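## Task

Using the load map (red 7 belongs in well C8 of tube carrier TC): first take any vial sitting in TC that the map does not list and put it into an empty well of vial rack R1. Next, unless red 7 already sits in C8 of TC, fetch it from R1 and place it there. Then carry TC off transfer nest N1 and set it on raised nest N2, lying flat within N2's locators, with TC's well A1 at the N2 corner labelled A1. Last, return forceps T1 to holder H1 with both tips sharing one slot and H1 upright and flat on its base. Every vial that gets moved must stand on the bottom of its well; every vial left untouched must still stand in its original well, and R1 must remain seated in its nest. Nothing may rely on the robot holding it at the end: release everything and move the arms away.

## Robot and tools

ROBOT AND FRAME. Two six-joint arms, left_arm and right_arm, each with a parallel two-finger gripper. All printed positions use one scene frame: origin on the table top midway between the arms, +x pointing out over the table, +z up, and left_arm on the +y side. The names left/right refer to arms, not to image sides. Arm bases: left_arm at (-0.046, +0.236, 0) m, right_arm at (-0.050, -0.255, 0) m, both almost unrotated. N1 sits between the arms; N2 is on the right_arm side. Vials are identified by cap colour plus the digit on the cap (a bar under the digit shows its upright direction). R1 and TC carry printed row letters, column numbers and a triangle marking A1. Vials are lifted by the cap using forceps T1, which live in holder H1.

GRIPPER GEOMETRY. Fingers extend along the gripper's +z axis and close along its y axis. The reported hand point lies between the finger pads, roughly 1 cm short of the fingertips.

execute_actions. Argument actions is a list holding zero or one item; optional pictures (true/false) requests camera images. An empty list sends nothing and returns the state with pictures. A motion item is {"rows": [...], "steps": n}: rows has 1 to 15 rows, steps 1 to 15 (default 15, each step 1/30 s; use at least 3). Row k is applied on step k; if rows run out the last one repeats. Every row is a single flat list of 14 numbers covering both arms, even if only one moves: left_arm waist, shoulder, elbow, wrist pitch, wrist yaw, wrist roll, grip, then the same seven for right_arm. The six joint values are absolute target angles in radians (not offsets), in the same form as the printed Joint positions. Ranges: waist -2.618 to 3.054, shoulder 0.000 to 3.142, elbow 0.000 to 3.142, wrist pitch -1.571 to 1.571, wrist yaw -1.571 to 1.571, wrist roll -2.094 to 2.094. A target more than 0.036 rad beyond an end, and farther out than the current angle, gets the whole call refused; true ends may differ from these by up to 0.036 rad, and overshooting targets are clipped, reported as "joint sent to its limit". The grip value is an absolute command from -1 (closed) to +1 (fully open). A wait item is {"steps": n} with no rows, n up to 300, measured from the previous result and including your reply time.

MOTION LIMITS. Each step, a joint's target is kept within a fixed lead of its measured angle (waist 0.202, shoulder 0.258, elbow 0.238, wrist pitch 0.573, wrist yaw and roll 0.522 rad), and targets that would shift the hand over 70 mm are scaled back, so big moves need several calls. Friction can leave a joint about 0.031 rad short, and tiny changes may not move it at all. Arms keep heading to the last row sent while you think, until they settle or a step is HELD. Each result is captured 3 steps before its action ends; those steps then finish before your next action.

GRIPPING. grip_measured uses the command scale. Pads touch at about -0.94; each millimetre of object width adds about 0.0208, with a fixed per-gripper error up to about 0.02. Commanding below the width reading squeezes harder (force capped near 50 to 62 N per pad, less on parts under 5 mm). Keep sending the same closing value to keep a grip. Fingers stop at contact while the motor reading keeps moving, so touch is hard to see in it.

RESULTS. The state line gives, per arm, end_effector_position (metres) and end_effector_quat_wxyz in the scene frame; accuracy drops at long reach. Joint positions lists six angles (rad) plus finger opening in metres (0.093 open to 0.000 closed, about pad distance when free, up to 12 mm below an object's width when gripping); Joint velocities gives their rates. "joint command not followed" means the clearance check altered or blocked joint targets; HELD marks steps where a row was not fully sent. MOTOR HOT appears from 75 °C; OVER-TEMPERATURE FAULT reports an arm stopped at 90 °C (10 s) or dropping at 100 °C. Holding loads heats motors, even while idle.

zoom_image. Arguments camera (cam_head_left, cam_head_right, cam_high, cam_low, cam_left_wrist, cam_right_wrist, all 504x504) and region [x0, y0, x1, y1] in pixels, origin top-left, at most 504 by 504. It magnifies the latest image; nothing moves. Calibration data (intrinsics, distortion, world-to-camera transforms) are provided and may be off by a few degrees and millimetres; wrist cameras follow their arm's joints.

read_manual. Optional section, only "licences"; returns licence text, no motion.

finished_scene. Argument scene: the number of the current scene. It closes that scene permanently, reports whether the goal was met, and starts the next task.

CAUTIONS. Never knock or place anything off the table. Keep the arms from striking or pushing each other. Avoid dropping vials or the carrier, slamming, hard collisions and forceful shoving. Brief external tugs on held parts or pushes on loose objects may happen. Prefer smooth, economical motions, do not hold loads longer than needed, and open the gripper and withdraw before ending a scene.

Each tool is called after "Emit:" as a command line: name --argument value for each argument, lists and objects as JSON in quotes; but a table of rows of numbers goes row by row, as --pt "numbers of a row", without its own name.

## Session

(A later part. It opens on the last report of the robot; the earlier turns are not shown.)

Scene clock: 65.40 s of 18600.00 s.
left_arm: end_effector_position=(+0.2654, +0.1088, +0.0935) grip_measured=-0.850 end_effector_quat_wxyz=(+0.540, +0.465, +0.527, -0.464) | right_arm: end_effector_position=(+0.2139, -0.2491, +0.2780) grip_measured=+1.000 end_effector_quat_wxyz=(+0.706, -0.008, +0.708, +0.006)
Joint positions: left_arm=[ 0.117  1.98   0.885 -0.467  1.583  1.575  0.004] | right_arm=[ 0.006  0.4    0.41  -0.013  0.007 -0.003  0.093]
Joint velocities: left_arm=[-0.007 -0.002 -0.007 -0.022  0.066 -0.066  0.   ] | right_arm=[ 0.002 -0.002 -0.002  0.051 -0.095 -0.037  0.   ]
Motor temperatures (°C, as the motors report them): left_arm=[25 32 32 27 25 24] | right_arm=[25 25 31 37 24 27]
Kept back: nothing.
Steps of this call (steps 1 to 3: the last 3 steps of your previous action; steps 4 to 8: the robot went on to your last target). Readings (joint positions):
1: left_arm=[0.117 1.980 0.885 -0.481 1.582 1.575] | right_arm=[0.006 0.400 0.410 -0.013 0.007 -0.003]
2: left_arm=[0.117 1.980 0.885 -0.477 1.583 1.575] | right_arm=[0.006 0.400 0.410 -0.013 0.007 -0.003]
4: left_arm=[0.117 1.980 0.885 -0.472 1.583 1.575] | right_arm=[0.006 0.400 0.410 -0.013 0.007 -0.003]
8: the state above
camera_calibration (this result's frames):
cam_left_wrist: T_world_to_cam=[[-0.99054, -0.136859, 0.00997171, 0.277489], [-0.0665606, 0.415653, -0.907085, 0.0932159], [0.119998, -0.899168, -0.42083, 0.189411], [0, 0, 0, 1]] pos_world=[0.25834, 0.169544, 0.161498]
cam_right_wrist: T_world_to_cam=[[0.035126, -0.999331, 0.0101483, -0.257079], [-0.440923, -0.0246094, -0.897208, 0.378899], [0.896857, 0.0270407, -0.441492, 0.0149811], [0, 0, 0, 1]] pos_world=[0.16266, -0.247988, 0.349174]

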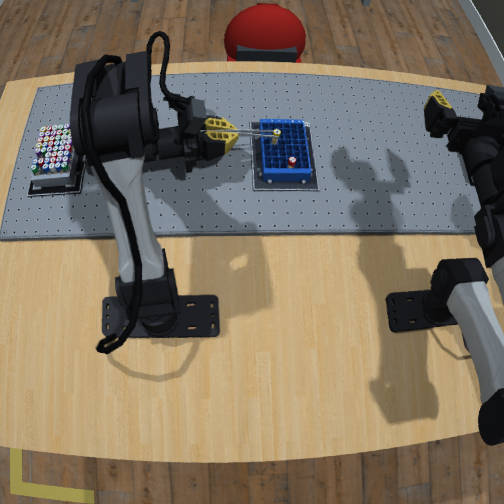

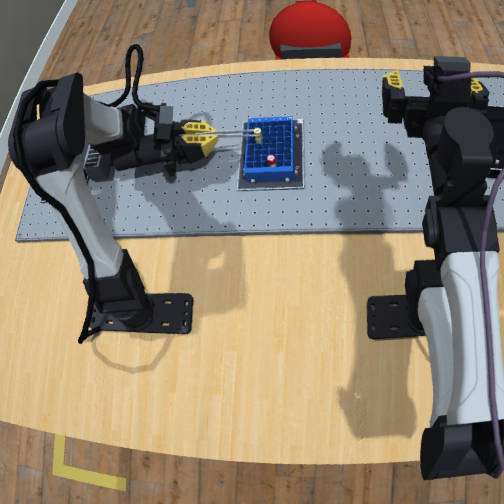

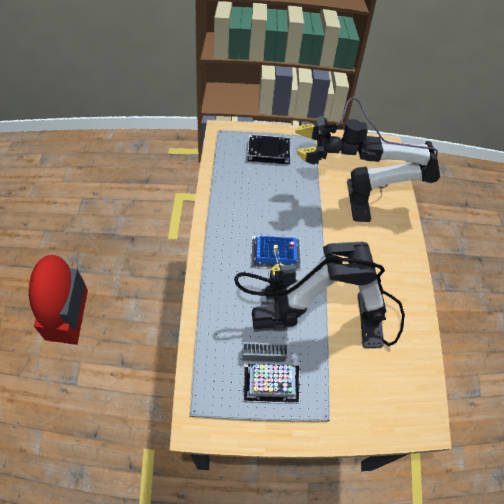

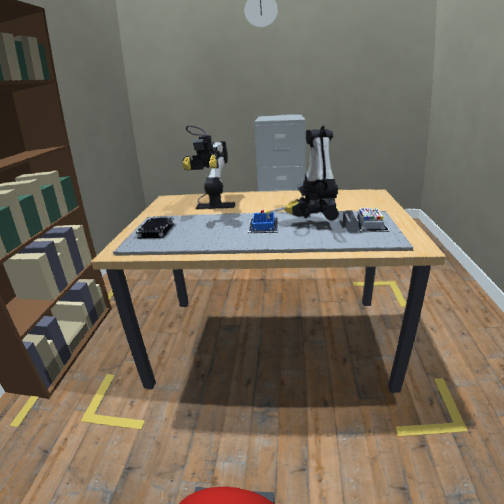

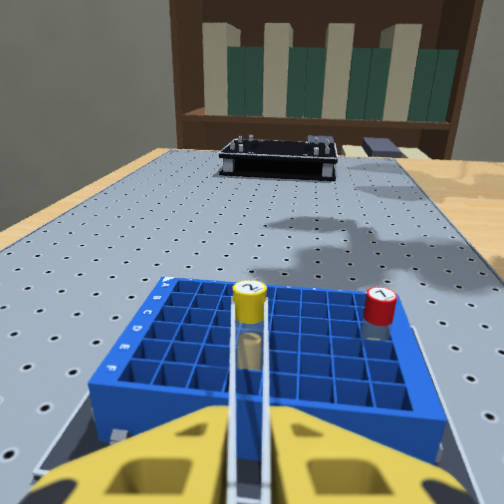

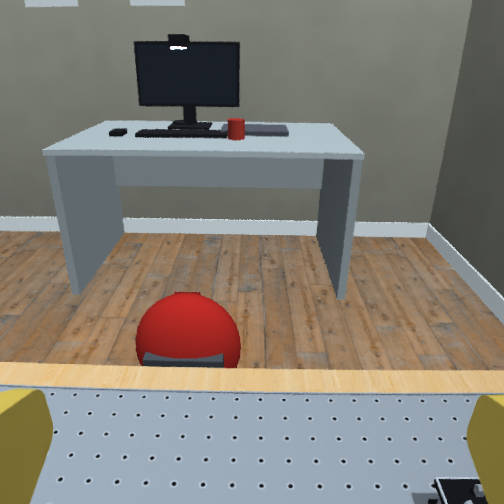

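Emit:
execute_actions --actions '[{"rows":[[0.128,1.97,0.885,-0.46,1.57,1.58,-0.84,0,0.4,0.4,0,0,0,1],[0.128,1.97,0.885,-0.46,1.57,1.58,-0.82,0,0.4,0.4,0,0,0,1],[0.128,1.97,0.885,-0.46,1.57,1.58,-0.8,0,0.4,0.4,0,0,0,1],[0.128,1.97,0.885,-0.46,1.57,1.58,-0.78,0,0.4,0.4,0,0,0,1],[0.128,1.97,0.885,-0.46,1.57,1.58,-0.76,0,0.4,0.4,0,0,0,1],[0.128,1.97,0.885,-0.46,1.57,1.58,-0.74,0,0.4,0.4,0,0,0,1],[0.128,1.97,0.885,-0.46,1.57,1.58,-0.74,0,0.4,0.4,0,0,0,1],[0.128,1.94,0.91,-0.5,1.57,1.58,-0.74,0,0.4,0.4,0,0,0,1],[0.128,1.92,0.92,-0.53,1.57,1.58,-0.74,0,0.4,0.4,0,0,0,1],[0.128,1.9,0.93,-0.56,1.57,1.58,-0.74,0,0.4,0.4,0,0,0,1],[0.128,1.88,0.94,-0.59,1.57,1.58,-0.74,0,0.4,0.4,0,0,0,1],[0.128,1.86,0.95,-0.62,1.57,1.58,-0.74,0,0.4,0.4,0,0,0,1],[0.128,1.84,0.96,-0.65,1.57,1.58,-0.74,0,0.4,0.4,0,0,0,1],[0.128,1.82,0.97,-0.68,1.57,1.58,-0.74,0,0.4,0.4,0,0,0,1],[0.128,1.8,0.98,-0.71,1.57,1.58,-0.74,0,0.4,0.4,0,0,0,1]],"steps":15}]'

Emit:
execute_actions --actions '[{"rows":[[0.128,1.78,1.06,-0.76,1.57,1.58,-0.74,0,0.4,0.4,0,0,0,1],[0.128,1.76,1.14,-0.81,1.57,1.58,-0.74,0,0.4,0.4,0,0,0,1],[0.128,1.74,1.22,-0.86,1.57,1.58,-0.74,0,0.4,0.4,0,0,0,1],[0.128,1.72,1.3,-0.91,1.57,1.58,-0.74,0,0.4,0.4,0,0,0,1],[0.128,1.72,1.38,-0.96,1.57,1.58,-0.74,0,0.4,0.4,0,0,0,1],[0.128,1.72,1.46,-1.01,1.57,1.5,-0.74,0,0.4,0.4,0,0,0,1],[0.128,1.72,1.54,-1.06,1.5,1.4,-0.74,0,0.4,0.4,0,0,0,1],[0.128,1.72,1.62,-1.11,1.4,1.3,-0.74,0,0.4,0.4,0,0,0,1],[0.128,1.72,1.7,-1.16,1.3,1.2,-0.74,0,0.4,0.4,0,0,0,1],[0.128,1.72,1.74,-1.2,1.2,1.1,-0.74,0,0.4,0.4,0,0,0,1],[0.128,1.72,1.74,-1.23,1.1,1.0,-0.74,0,0.4,0.4,0,0,0,1],[0.128,1.72,1.74,-1.23,1.0,0.9,-0.74,0,0.4,0.4,0,0,0,1],[0.128,1.72,1.74,-1.23,0.9,0.8,-0.74,0,0.4,0.4,0,0,0,1],[0.128,1.72,1.74,-1.23,0.8,0.7,-0.74,0,0.4,0.4,0,0,0,1],[0.128,1.72,1.74,-1.23,0.7,0.6,-0.74,0,0.4,0.4,0,0,0,1]],"steps":15}]'

Emit:
execute_actions --actions '[{"rows":[[0.07,1.72,1.74,-1.23,0.6,0.5,-0.74,0,0.4,0.4,0,0,0,1],[0.01,1.72,1.74,-1.23,0.5,0.4,-0.74,0,0.4,0.4,0,0,0,1],[-0.05,1.72,1.74,-1.23,0.4,0.3,-0.74,0,0.4,0.4,0,0,0,1],[-0.11,1.72,1.74,-1.23,0.3,0.2,-0.74,0,0.4,0.4,0,0,0,1],[-0.17,1.72,1.74,-1.23,0.2,0.1,-0.74,0,0.4,0.4,0,0,0,1],[-0.23,1.72,1.74,-1.23,0.1,0,-0.74,0,0.4,0.4,0,0,0,1],[-0.29,1.72,1.74,-1.23,0,-0.005,-0.74,0,0.4,0.4,0,0,0,1],[-0.35,1.72,1.74,-1.23,-0.005,-0.005,-0.74,0,0.4,0.4,0,0,0,1],[-0.41,1.72,1.74,-1.23,-0.005,-0.005,-0.74,0,0.4,0.4,0,0,0,1],[-0.47,1.72,1.74,-1.23,-0.005,-0.005,-0.74,0,0.4,0.4,0,0,0,1],[-0.53,1.72,1.72,-1.23,-0.005,-0.005,-0.74,0,0.4,0.4,0,0,0,1],[-0.59,1.72,1.7,-1.23,-0.005,-0.005,-0.74,0,0.4,0.4,0,0,0,1],[-0.65,1.72,1.68,-1.23,-0.005,-0.005,-0.74,0,0.4,0.4,0,0,0,1]],"steps":15}]'

Emit:
execute_actions --actions '[{"steps":15}]' --pictures true

Scene clock: 66.47 s of 18600.00 s.
left_arm: end_effector_position=(+0.2666, +0.1089, +0.1070) grip_measured=-0.743 end_effector_quat_wxyz=(+0.537, +0.470, +0.529, -0.459) | right_arm: end_effector_position=(+0.2139, -0.2491, +0.2780) grip_measured=+1.000 end_effector_quat_wxyz=(+0.706, -0.008, +0.708, +0.006)
Joint positions: left_arm=[ 0.117  1.934  0.904 -0.527  1.569  1.576  0.01 ] | right_arm=[ 0.006  0.4    0.41  -0.013  0.007 -0.003  0.093]
Joint velocities: left_arm=[-0.007 -0.554  0.271 -0.593 -0.081 -0.007  0.   ] | right_arm=[-0.017 -0.007  0.002 -0.022 -0.051  0.051  0.   ]
Motor temperatures (°C, as the motors report them): left_arm=[25 32 32 27 25 24] | right_arm=[25 25 31 37 24 27]
Steps of this call (steps 1 to 20: the robot went on to your last target; steps 21 to 32: the first 12 steps of this action). Readings (joint positions):
21: left_arm=[0.117 1.980 0.885 -0.465 1.583 1.575] | right_arm=[0.006 0.400 0.410 -0.013 0.007 -0.003]
22: left_arm=[0.117 1.980 0.885 -0.465 1.583 1.575] | right_arm=[0.006 0.400 0.410 -0.013 0.007 -0.003]
24: left_arm=[0.117 1.980 0.885 -0.465 1.583 1.575] | right_arm=[0.006 0.400 0.410 -0.013 0.007 -0.003]
28: left_arm=[0.117 1.979 0.885 -0.467 1.579 1.575] | right_arm=[0.006 0.400 0.410 -0.013 0.007 -0.003]
32: the state above

Scene clock: 66.97 s of 18600.00 s.
left_arm: end_effector_position=(+0.3381, +0.1243, +0.3188) grip_measured=-0.742 end_effector_quat_wxyz=(+0.522, +0.525, +0.579, -0.340) | right_arm: end_effector_position=(+0.2139, -0.2491, +0.2780) grip_measured=+1.000 end_effector_quat_wxyz=(+0.706, -0.008, +0.708, +0.006)
Joint positions: left_arm=[ 0.117  1.739  1.692 -1.045  1.317  1.238  0.01 ] | right_arm=[ 0.006  0.4    0.41  -0.013  0.007 -0.003  0.093]
Joint velocities: left_arm=[-0.002 -0.427  1.155 -0.813 -1.971 -2.264 -0.   ] | right_arm=[-0.007 -0.007 -0.007 -0.022  0.051  0.022  0.   ]
Motor temperatures (°C, as the motors report them): left_arm=[25 33 32 27 25 24] | right_arm=[25 25 32 37 24 27]
Steps of this call (steps 1 to 3: the last 3 steps of your previous action; steps 4 to 15: the first 12 steps of this action). Readings (joint positions):
4: left_arm=[0.117 1.845 0.961 -0.626 1.566 1.576] | right_arm=[0.006 0.400 0.410 -0.013 0.007 -0.003]
5: left_arm=[0.117 1.829 1.000 -0.667 1.564 1.576] | right_arm=[0.006 0.400 0.410 -0.013 0.007 -0.003]
7: left_arm=[0.117 1.804 1.116 -0.733 1.561 1.576] | right_arm=[0.006 0.400 0.410 -0.013 0.007 -0.003]
11: left_arm=[0.117 1.765 1.403 -0.889 1.529 1.502] | right_arm=[0.006 0.400 0.410 -0.013 0.007 -0.003]
15: the state above

Scene clock: 67.47 s of 18600.00 s.
left_arm: end_effector_position=(+0.2969, +0.0405, +0.2164) grip_measured=-0.742 end_effector_quat_wxyz=(+0.179, +0.287, +0.936, -0.098) | right_arm: end_effector_position=(+0.2139, -0.2491, +0.2780) grip_measured=+1.000 end_effector_quat_wxyz=(+0.706, -0.008, +0.708, +0.006)
Joint positions: left_arm=[-0.48   1.718  1.737 -1.2    0.134  0.109  0.01 ] | right_arm=[ 0.006  0.4    0.41  -0.013  0.007 -0.003  0.093]
Joint velocities: left_arm=[-1.687 -0.002 -0.144  0.066 -0.945 -0.784 -0.002] | right_arm=[-0.012  0.007  0.007  0.081 -0.022 -0.051  0.   ]
Motor temperatures (°C, as the motors report them): left_arm=[25 33 32 27 25 24] | right_arm=[25 25 32 37 24 27]
Steps of this call (steps 1 to 3: the last 3 steps of your previous action; steps 4 to 15: the first 12 steps of this action). Readings (joint positions):
4: left_arm=[0.114 1.702 1.741 -1.133 1.001 0.895] | right_arm=[0.006 0.400 0.410 -0.013 0.007 -0.003]
5: left_arm=[0.101 1.703 1.741 -1.149 0.905 0.802] | right_arm=[0.006 0.400 0.410 -0.013 0.007 -0.003]
7: left_arm=[0.030 1.710 1.741 -1.172 0.704 0.612] | right_arm=[0.006 0.400 0.410 -0.013 0.007 -0.003]
11: left_arm=[-0.227 1.717 1.741 -1.194 0.328 0.267] | right_arm=[0.006 0.400 0.410 -0.013 0.007 -0.003]
15: the state above

Scene clock: 67.97 s of 18600.00 s.
left_arm: end_effector_position=(+0.2596, +0.0056, +0.1981) grip_measured=-0.742 end_effector_quat_wxyz=(+0.152, +0.313, +0.936, -0.055) | right_arm: end_effector_position=(+0.2139, -0.2491, +0.2780) grip_measured=+1.000 end_effector_quat_wxyz=(+0.706, -0.008, +0.708, +0.006)
Joint positions: left_arm=[-0.66   1.718  1.691 -1.218  0.01   0.005  0.01 ] | right_arm=[ 0.006  0.4    0.41  -0.013  0.007 -0.003  0.093]
Joint velocities: left_arm=[-0.007 -0.012 -0.012  0.037 -0.051 -0.037  0.001] | right_arm=[-0.002  0.002  0.012 -0.081 -0.022 -0.007  0.   ]
Motor temperatures (°C, as the motors report them): left_arm=[25 33 32 27 25 24] | right_arm=[25 25 32 37 24 27]
Kept back: nothing.
Steps of this call (steps 1 to 3: the last 3 steps of your previous action; steps 4 to 15: the robot went on to your last target). Readings (joint positions):
1: left_arm=[-0.539 1.718 1.729 -1.200 0.108 0.087] | right_arm=[0.006 0.400 0.410 -0.013 0.007 -0.003]
2: left_arm=[-0.593 1.718 1.718 -1.201 0.090 0.070] | right_arm=[0.006 0.400 0.410 -0.013 0.007 -0.003]
4: left_arm=[-0.661 1.718 1.697 -1.207 0.073 0.046] | right_arm=[0.006 0.400 0.410 -0.013 0.007 -0.003]
8: left_arm=[-0.666 1.718 1.691 -1.218 0.037 0.020] | right_arm=[0.006 0.400 0.410 -0.013 0.007 -0.003]
15: the state above
camera_calibration (this result's frames):
cam_left_wrist: T_world_to_cam=[[-0.585661, -0.810398, 0.016029, 0.154103], [-0.803308, 0.582949, 0.121928, 0.217097], [-0.108154, 0.0585323, -0.992409, 0.30849], [0, 0, 0, 1]] pos_world=[0.298012, -0.0197277, 0.277208]
cam_right_wrist: T_world_to_cam=[[0.035126, -0.999331, 0.0101483, -0.257079], [-0.440923, -0.0246094, -0.897208, 0.378899], [0.896857, 0.0270407, -0.441492, 0.0149811], [0, 0, 0, 1]] pos_world=[0.16266, -0.247988, 0.349174]

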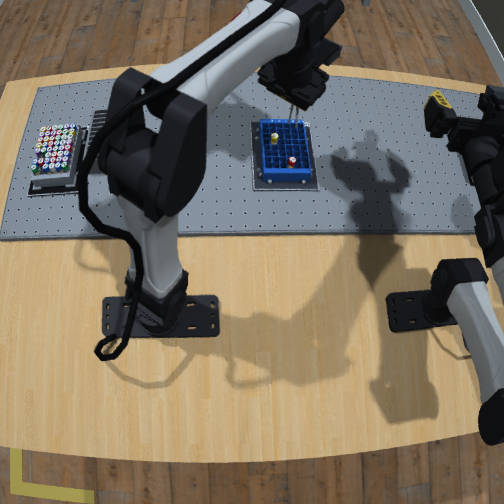

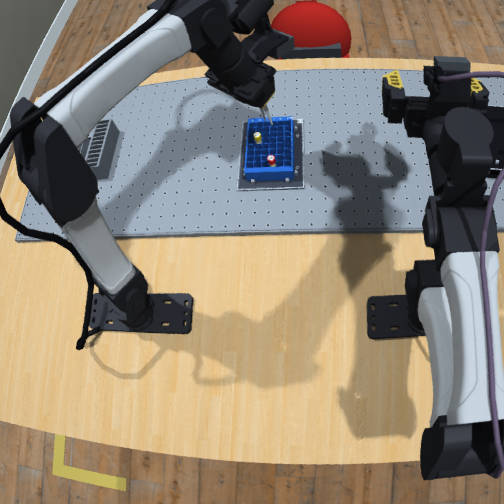

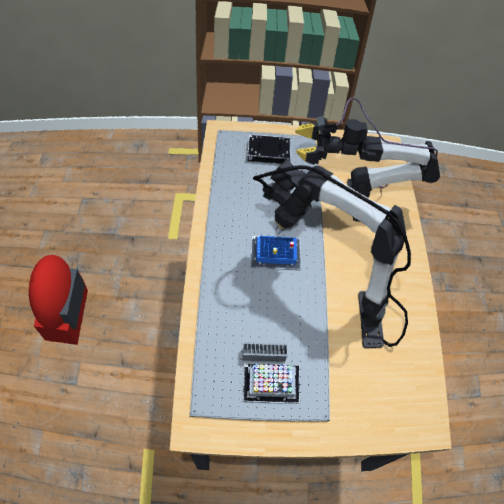

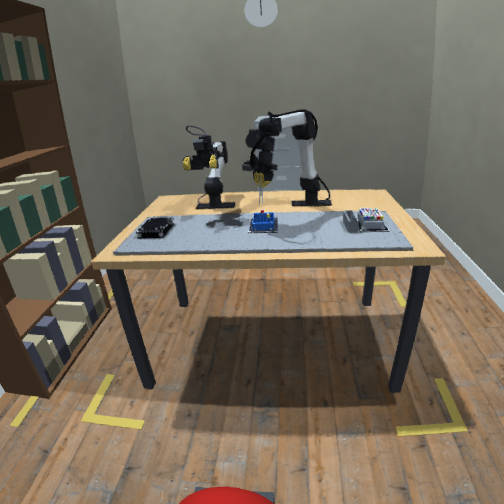

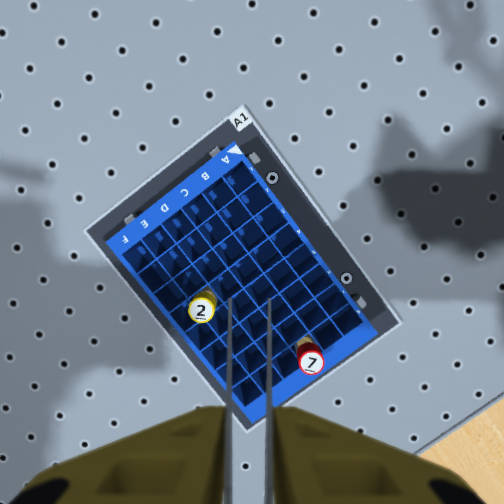

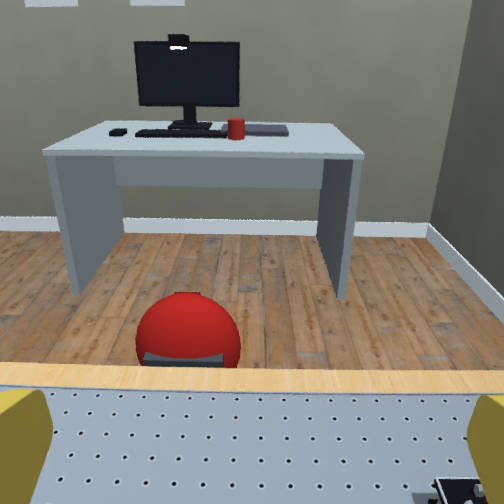

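Emit:
execute_actions --actions '[{"rows":[[-0.63,1.72,1.67,-1.2,0,0,-0.74,0,0.4,0.4,0,0,0,1],[-0.61,1.72,1.66,-1.19,0,0,-0.74,0,0.4,0.4,0,0,0,1],[-0.585,1.72,1.65,-1.18,0,0,-0.74,0,0.4,0.4,0,0,0,1],[-0.585,1.72,1.64,-1.173,0,0,-0.74,0,0.4,0.4,0,0,0,1],[-0.585,1.72,1.63,-1.173,0,0,-0.74,0,0.4,0.4,0,0,0,1],[-0.585,1.72,1.62,-1.173,0,0,-0.74,0,0.4,0.4,0,0,0,1],[-0.585,1.72,1.61,-1.173,0,0,-0.74,0,0.4,0.4,0,0,0,1],[-0.585,1.72,1.602,-1.173,0,0,-0.74,0,0.4,0.4,0,0,0,1]],"steps":15}]'

Emit:
execute_actions --actions '[{"steps":10}]' --pictures true

Scene clock: 68.53 s of 18600.00 s.
left_arm: end_effector_position=(+0.2683, +0.0345, +0.1751) grip_measured=-0.742 end_effector_quat_wxyz=(+0.129, +0.278, +0.951, -0.039) | right_arm: end_effector_position=(+0.2139, -0.2491, +0.2780) grip_measured=+1.000 end_effector_quat_wxyz=(+0.706, -0.008, +0.708, +0.006)
Joint positions: left_arm=[-0.588  1.718  1.613 -1.196  0.003  0.002  0.01 ] | right_arm=[ 0.006  0.4    0.41  -0.013  0.007 -0.003  0.093]
Joint velocities: left_arm=[-0.002 -0.012 -0.017 -0.022  0.022 -0.022 -0.001] | right_arm=[-0.002 -0.007  0.007 -0.081  0.007  0.037  0.   ]
Motor temperatures (°C, as the motors report them): left_arm=[25 33 32 27 25 24] | right_arm=[25 25 32 37 24 27]
Steps of this call (steps 1 to 5: the robot went on to your last target; steps 6 to 17: the first 12 steps of this action). Readings (joint positions):
6: left_arm=[-0.659 1.718 1.691 -1.218 0.006 0.002] | right_arm=[0.006 0.400 0.410 -0.013 0.007 -0.003]
7: left_arm=[-0.653 1.718 1.688 -1.216 0.007 0.002] | right_arm=[0.006 0.400 0.410 -0.013 0.007 -0.003]
9: left_arm=[-0.628 1.718 1.675 -1.207 0.007 0.002] | right_arm=[0.006 0.400 0.410 -0.013 0.007 -0.003]
13: left_arm=[-0.588 1.718 1.633 -1.196 0.003 0.002] | right_arm=[0.006 0.400 0.410 -0.013 0.007 -0.003]
17: the state above

Scene clock: 68.87 s of 18600.00 s.
left_arm: end_effector_position=(+0.2689, +0.0341, +0.1753) grip_measured=-0.742 end_effector_quat_wxyz=(+0.130, +0.278, +0.951, -0.039) | right_arm: end_effector_position=(+0.2139, -0.2491, +0.2780) grip_measured=+1.000 end_effector_quat_wxyz=(+0.706, -0.008, +0.708, +0.006)
Joint positions: left_arm=[-0.588  1.718  1.613 -1.193  0.003  0.002  0.01 ] | right_arm=[ 0.006  0.4    0.41  -0.013  0.007 -0.003  0.093]
Joint velocities: left_arm=[-0.007 -0.007 -0.007 -0.066  0.081 -0.007 -0.001] | right_arm=[-0.012 -0.007 -0.002 -0.051  0.007  0.051  0.   ]
Motor temperatures (°C, as the motors report them): left_arm=[25 33 32 27 25 24] | right_arm=[25 25 32 37 24 27]
Kept back: nothing.
Steps of this call (steps 1 to 3: the last 3 steps of your previous action; steps 4 to 10: the robot went on to your last target). Readings (joint positions):
1: left_arm=[-0.588 1.718 1.613 -1.196 0.003 0.002] | right_arm=[0.006 0.400 0.410 -0.013 0.007 -0.003]
2: left_arm=[-0.588 1.718 1.613 -1.195 0.003 0.002] | right_arm=[0.006 0.400 0.410 -0.013 0.007 -0.003]
4: left_arm=[-0.588 1.718 1.613 -1.194 0.003 0.002] | right_arm=[0.006 0.400 0.410 -0.013 0.007 -0.003]
8: left_arm=[-0.588 1.718 1.613 -1.193 0.003 0.002] | right_arm=[0.006 0.400 0.410 -0.013 0.007 -0.003]
10: the state above
camera_calibration (this result's frames):
cam_left_wrist: T_world_to_cam=[[-0.52085, -0.853605, 0.00864386, 0.168312], [-0.839962, 0.514279, 0.173148, 0.213922], [-0.152246, 0.0829238, -0.984858, 0.294847], [0, 0, 0, 1]] pos_world=[0.312241, 0.00920663, 0.251887]
cam_right_wrist: T_world_to_cam=[[0.035126, -0.999331, 0.0101483, -0.257079], [-0.440923, -0.0246094, -0.897208, 0.378899], [0.896857, 0.0270407, -0.441492, 0.0149811], [0, 0, 0, 1]] pos_world=[0.16266, -0.247988, 0.349174]

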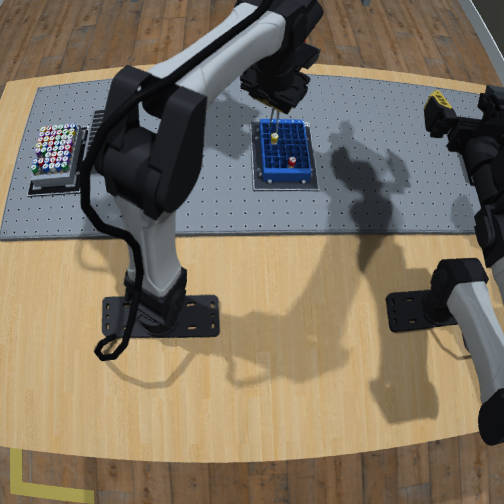

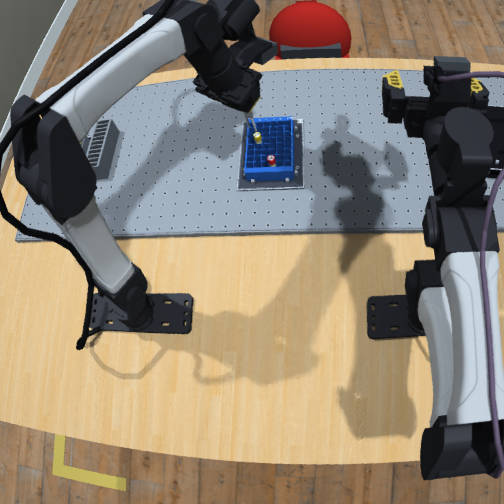

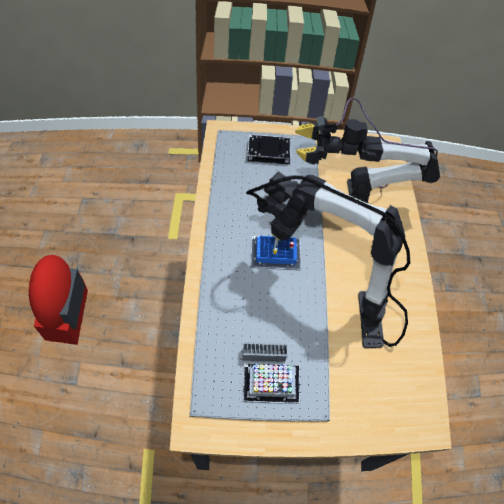

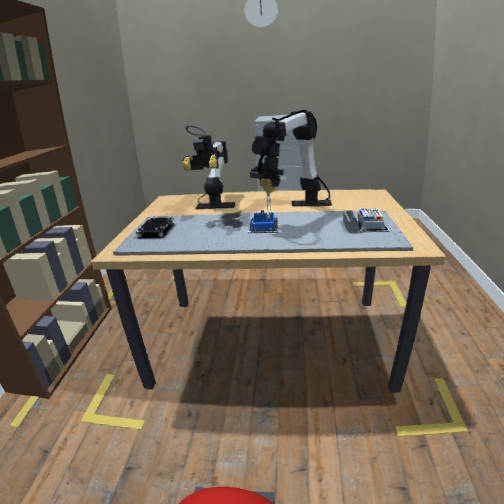

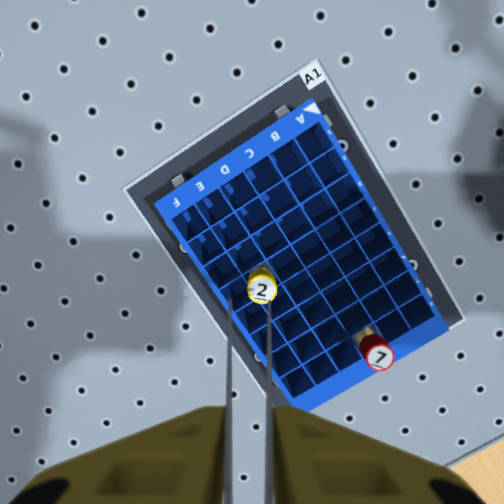

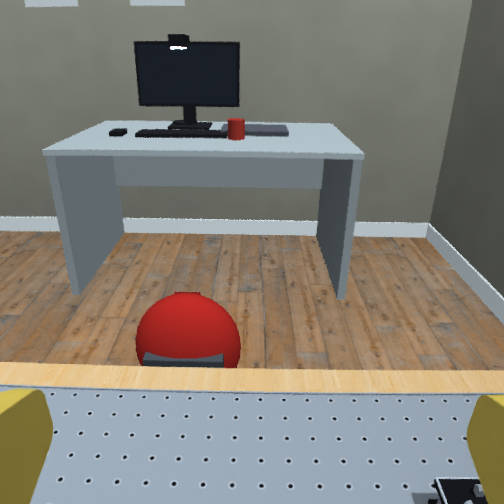

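Radial good; q1 −.015.

Emit:
execute_actions --actions '[{"rows":[[-0.613,1.72,1.602,-1.173,0,0,-0.74,0,0.4,0.4,0,0,0,1]],"steps":12}]' --pictures true

Scene clock: 69.23 s of 18600.00 s.
left_arm: end_effector_position=(+0.2661, +0.0297, +0.1753) grip_measured=-0.742 end_effector_quat_wxyz=(+0.130, +0.285, +0.949, -0.040) | right_arm: end_effector_position=(+0.2139, -0.2491, +0.2780) grip_measured=+1.000 end_effector_quat_wxyz=(+0.706, -0.008, +0.708, +0.006)
Joint positions: left_arm=[-0.602  1.718  1.613 -1.193  0.002  0.002  0.01 ] | right_arm=[ 0.006  0.4    0.41  -0.013  0.007 -0.003  0.093]
Joint velocities: left_arm=[ 0.002 -0.012 -0.002  0.022 -0.051  0.007  0.002] | right_arm=[-0.002  0.007 -0.002 -0.022 -0.007 -0.066  0.   ]
Motor temperatures (°C, as the motors report them): left_arm=[25 33 32 27 25 24] | right_arm=[25 25 32 37 24 27]
Steps of this call (steps 1 to 2: the robot went on to your last target; steps 3 to 11: the first 9 steps of this action). Readings (joint positions):
3: left_arm=[-0.589 1.718 1.613 -1.193 0.002 0.002] | right_arm=[0.006 0.400 0.410 -0.013 0.007 -0.003]
4: left_arm=[-0.591 1.718 1.613 -1.193 0.002 0.002] | right_arm=[0.006 0.400 0.410 -0.013 0.007 -0.003]
6: left_arm=[-0.598 1.718 1.613 -1.193 0.002 0.002] | right_arm=[0.006 0.400 0.410 -0.013 0.007 -0.003]
10: left_arm=[-0.602 1.718 1.613 -1.193 0.002 0.002] | right_arm=[0.006 0.400 0.410 -0.013 0.007 -0.003]
11: the state above
camera_calibration (this result's frames):
cam_left_wrist: T_world_to_cam=[[-0.532763, -0.846224, 0.00828412, 0.166111], [-0.832764, 0.525981, 0.172766, 0.211674], [-0.150556, 0.0851448, -0.984928, 0.294314], [0, 0, 0, 1]] pos_world=[0.309083, 0.00417115, 0.251932]
cam_right_wrist: T_world_to_cam=[[0.035126, -0.999331, 0.0101483, -0.257079], [-0.440923, -0.0246094, -0.897208, 0.378899], [0.896857, 0.0270407, -0.441492, 0.0149811], [0, 0, 0, 1]] pos_world=[0.16266, -0.247988, 0.349174]

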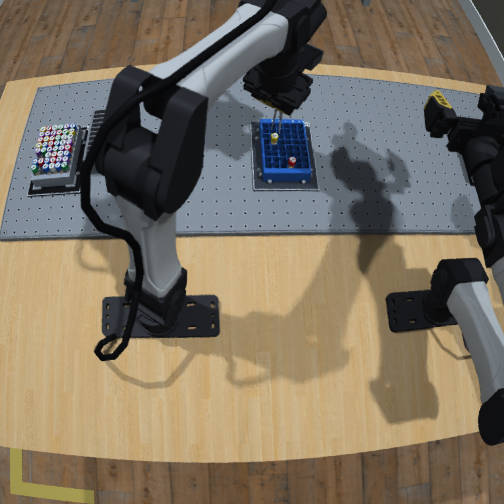

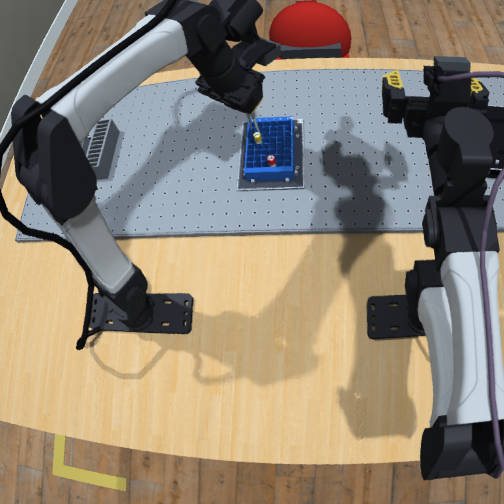

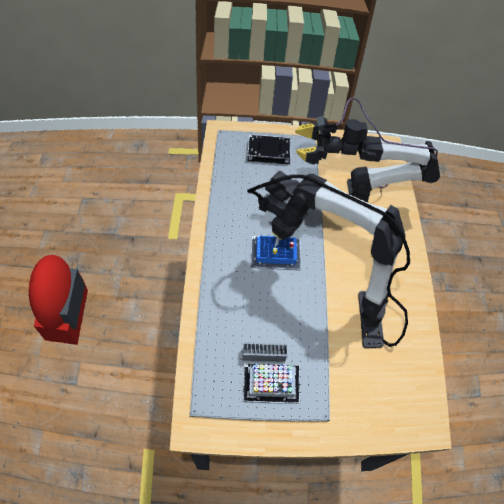

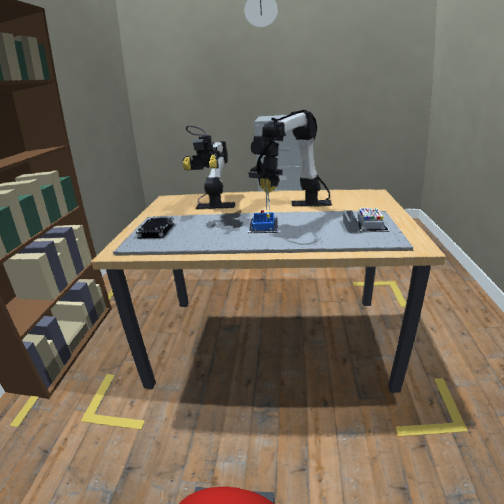

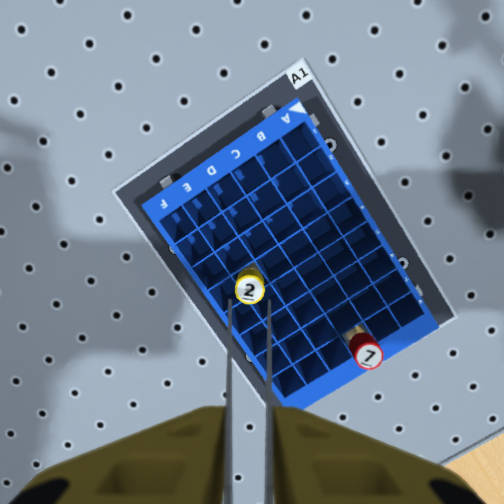

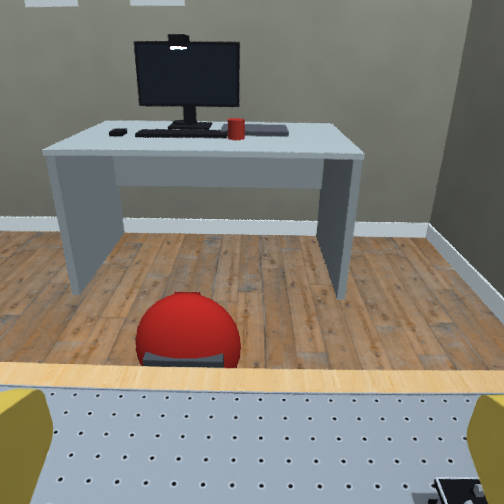

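Descend 23 mm.

Emit:
execute_actions --actions '[{"rows":[[-0.61,1.72,1.6,-1.16,0,0,-0.74,0,0.4,0.4,0,0,0,1],[-0.61,1.72,1.592,-1.15,0,0,-0.74,0,0.4,0.4,0,0,0,1],[-0.61,1.72,1.583,-1.141,0,0,-0.74,0,0.4,0.4,0,0,0,1],[-0.61,1.72,1.574,-1.132,0,0,-0.74,0,0.4,0.4,0,0,0,1],[-0.61,1.72,1.565,-1.123,0,0,-0.74,0,0.4,0.4,0,0,0,1],[-0.61,1.72,1.556,-1.114,0,0,-0.74,0,0.4,0.4,0,0,0,1],[-0.61,1.72,1.547,-1.105,0,0,-0.74,0,0.4,0.4,0,0,0,1],[-0.61,1.72,1.538,-1.096,0,0,-0.74,0,0.4,0.4,0,0,0,1],[-0.61,1.72,1.529,-1.088,0,0,-0.74,0,0.4,0.4,0,0,0,1],[-0.61,1.72,1.52,-1.086,0,0,-0.74,0,0.4,0.4,0,0,0,1],[-0.61,1.72,1.51,-1.086,0,0,-0.74,0,0.4,0.4,0,0,0,1]],"steps":15}]'

Emit:
execute_actions --actions '[{"steps":10}]' --pictures true

Emit:
zoom_image --camera "cam_head_right" --region '[225, 100, 315, 190]'

Scene clock: 69.90 s of 18600.00 s.
left_arm: end_effector_position=(+0.2655, +0.0301, +0.1543) grip_measured=-0.742 end_effector_quat_wxyz=(+0.125, +0.285, +0.950, -0.038) | right_arm: end_effector_position=(+0.2139, -0.2491, +0.2780) grip_measured=+1.000 end_effector_quat_wxyz=(+0.706, -0.008, +0.708, +0.006)
Joint positions: left_arm=[-0.602  1.718  1.533 -1.123  0.002  0.002  0.01 ] | right_arm=[ 0.006  0.4    0.41  -0.013  0.007 -0.003  0.093]
Joint velocities: left_arm=[-0.007  0.002 -0.193  0.095 -0.037  0.007  0.   ] | right_arm=[-0.002 -0.017  0.017  0.022  0.051 -0.037  0.   ]
Motor temperatures (°C, as the motors report them): left_arm=[25 33 32 27 25 24] | right_arm=[25 25 32 37 24 27]
Steps of this call (steps 1 to 3: the last 3 steps of your previous action; steps 4 to 8: the robot went on to your last target; steps 9 to 20: the first 12 steps of this action). Readings (joint positions):
9: left_arm=[-0.602 1.718 1.613 -1.192 0.002 0.002] | right_arm=[0.006 0.400 0.410 -0.013 0.007 -0.003]
10: left_arm=[-0.602 1.718 1.613 -1.189 0.002 0.002] | right_arm=[0.006 0.400 0.410 -0.013 0.007 -0.003]
12: left_arm=[-0.602 1.718 1.607 -1.176 0.002 0.002] | right_arm=[0.006 0.400 0.410 -0.013 0.007 -0.003]
16: left_arm=[-0.602 1.718 1.569 -1.146 0.002 0.002] | right_arm=[0.006 0.400 0.410 -0.013 0.007 -0.003]
20: the state above

Scene clock: 70.23 s of 18600.00 s.
left_arm: end_effector_position=(+0.2665, +0.0295, +0.1520) grip_measured=-0.742 end_effector_quat_wxyz=(+0.127, +0.285, +0.949, -0.039) | right_arm: end_effector_position=(+0.2139, -0.2491, +0.2780) grip_measured=+1.000 end_effector_quat_wxyz=(+0.706, -0.008, +0.708, +0.006)
Joint positions: left_arm=[-0.602  1.718  1.522 -1.109  0.002  0.002  0.01 ] | right_arm=[ 0.006  0.4    0.41  -0.013  0.007 -0.003  0.093]
Joint velocities: left_arm=[-0.022  0.007 -0.012  0.007 -0.081 -0.007  0.   ] | right_arm=[-0.012  0.007  0.002  0.081 -0.081  0.022  0.   ]
Motor temperatures (°C, as the motors report them): left_arm=[25 33 32 27 25 24] | right_arm=[25 25 32 37 24 27]
Kept back: nothing.
Steps of this call (steps 1 to 3: the last 3 steps of your previous action; steps 4 to 10: the robot went on to your last target). Readings (joint positions):
1: left_arm=[-0.602 1.718 1.527 -1.121 0.002 0.002] | right_arm=[0.006 0.400 0.410 -0.013 0.007 -0.003]
2: left_arm=[-0.602 1.718 1.523 -1.120 0.002 0.002] | right_arm=[0.006 0.400 0.410 -0.013 0.007 -0.003]
4: left_arm=[-0.602 1.718 1.522 -1.117 0.002 0.002] | right_arm=[0.006 0.400 0.410 -0.013 0.007 -0.003]
8: left_arm=[-0.602 1.718 1.522 -1.110 0.002 0.002] | right_arm=[0.006 0.400 0.410 -0.013 0.007 -0.003]
10: the state above
camera_calibration (this result's frames):
cam_left_wrist: T_world_to_cam=[[-0.532716, -0.846255, 0.00814829, 0.166304], [-0.831754, 0.525316, 0.179524, 0.214884], [-0.156204, 0.0888581, -0.98372, 0.272617], [0, 0, 0, 1]] pos_world=[0.309907, 0.00362959, 0.228247]
cam_right_wrist: T_world_to_cam=[[0.035126, -0.999331, 0.0101483, -0.257079], [-0.440923, -0.0246094, -0.897208, 0.378899], [0.896857, 0.0270407, -0.441492, 0.0149811], [0, 0, 0, 1]] pos_world=[0.16266, -0.247988, 0.349174]

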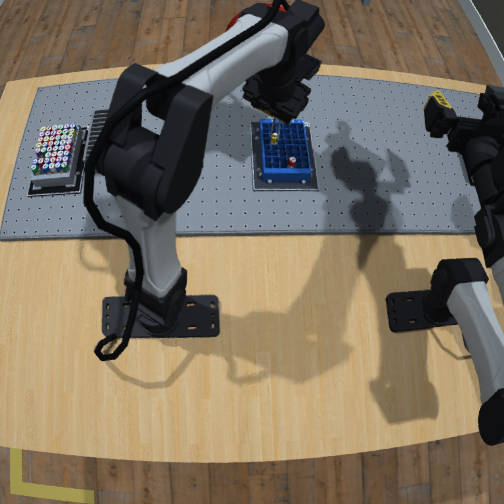

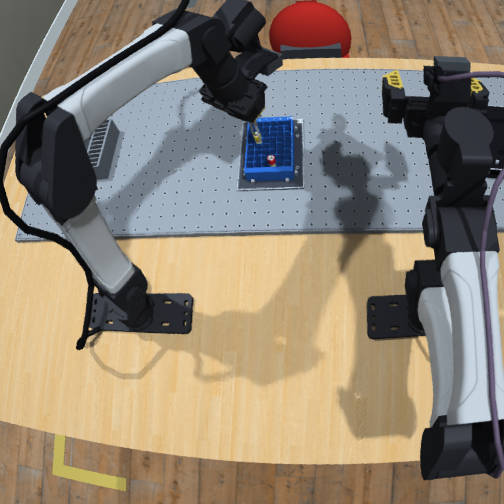

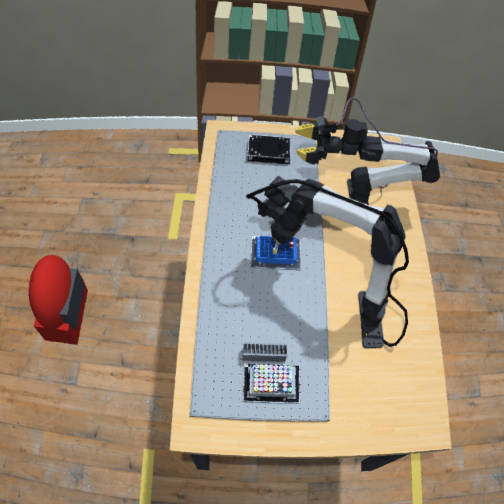

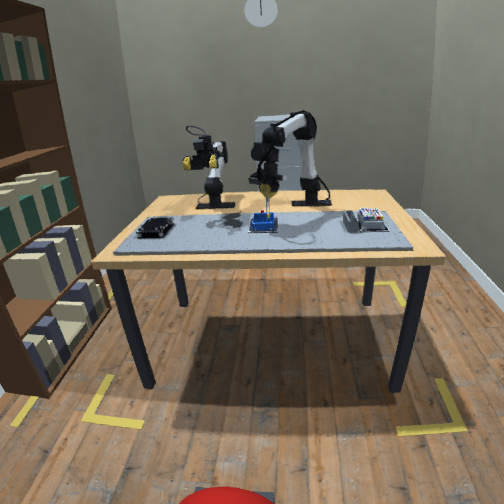

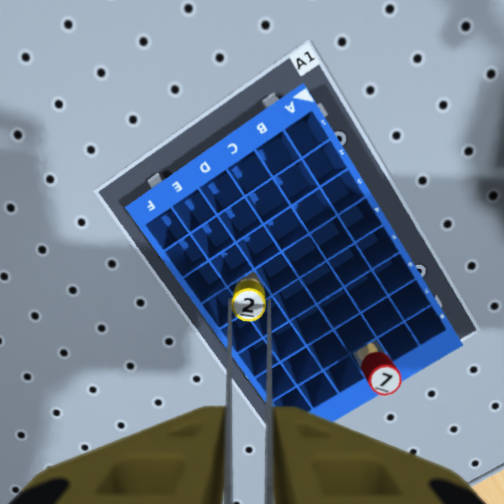

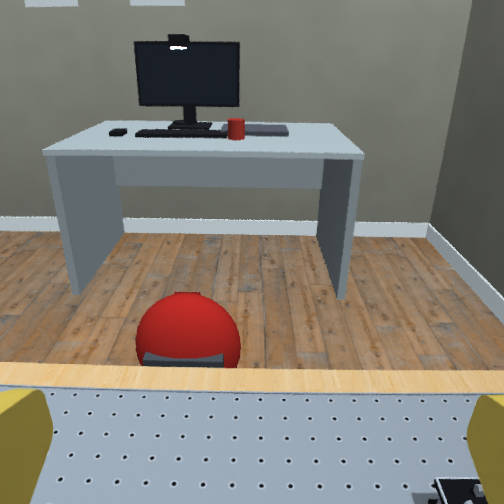

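Region (225, 100, 315, 190) of cam_head_right's 504x504 image, scaled by 5.600, with more detail than that image has.

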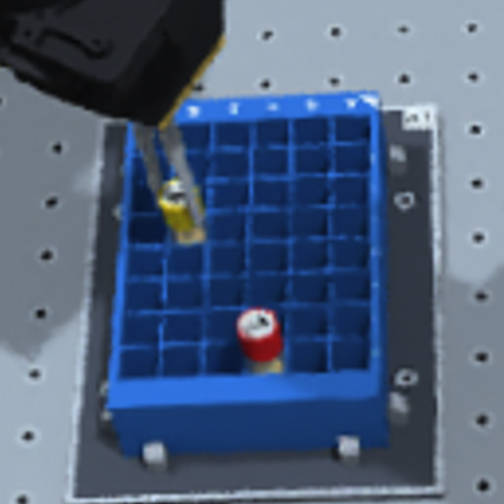

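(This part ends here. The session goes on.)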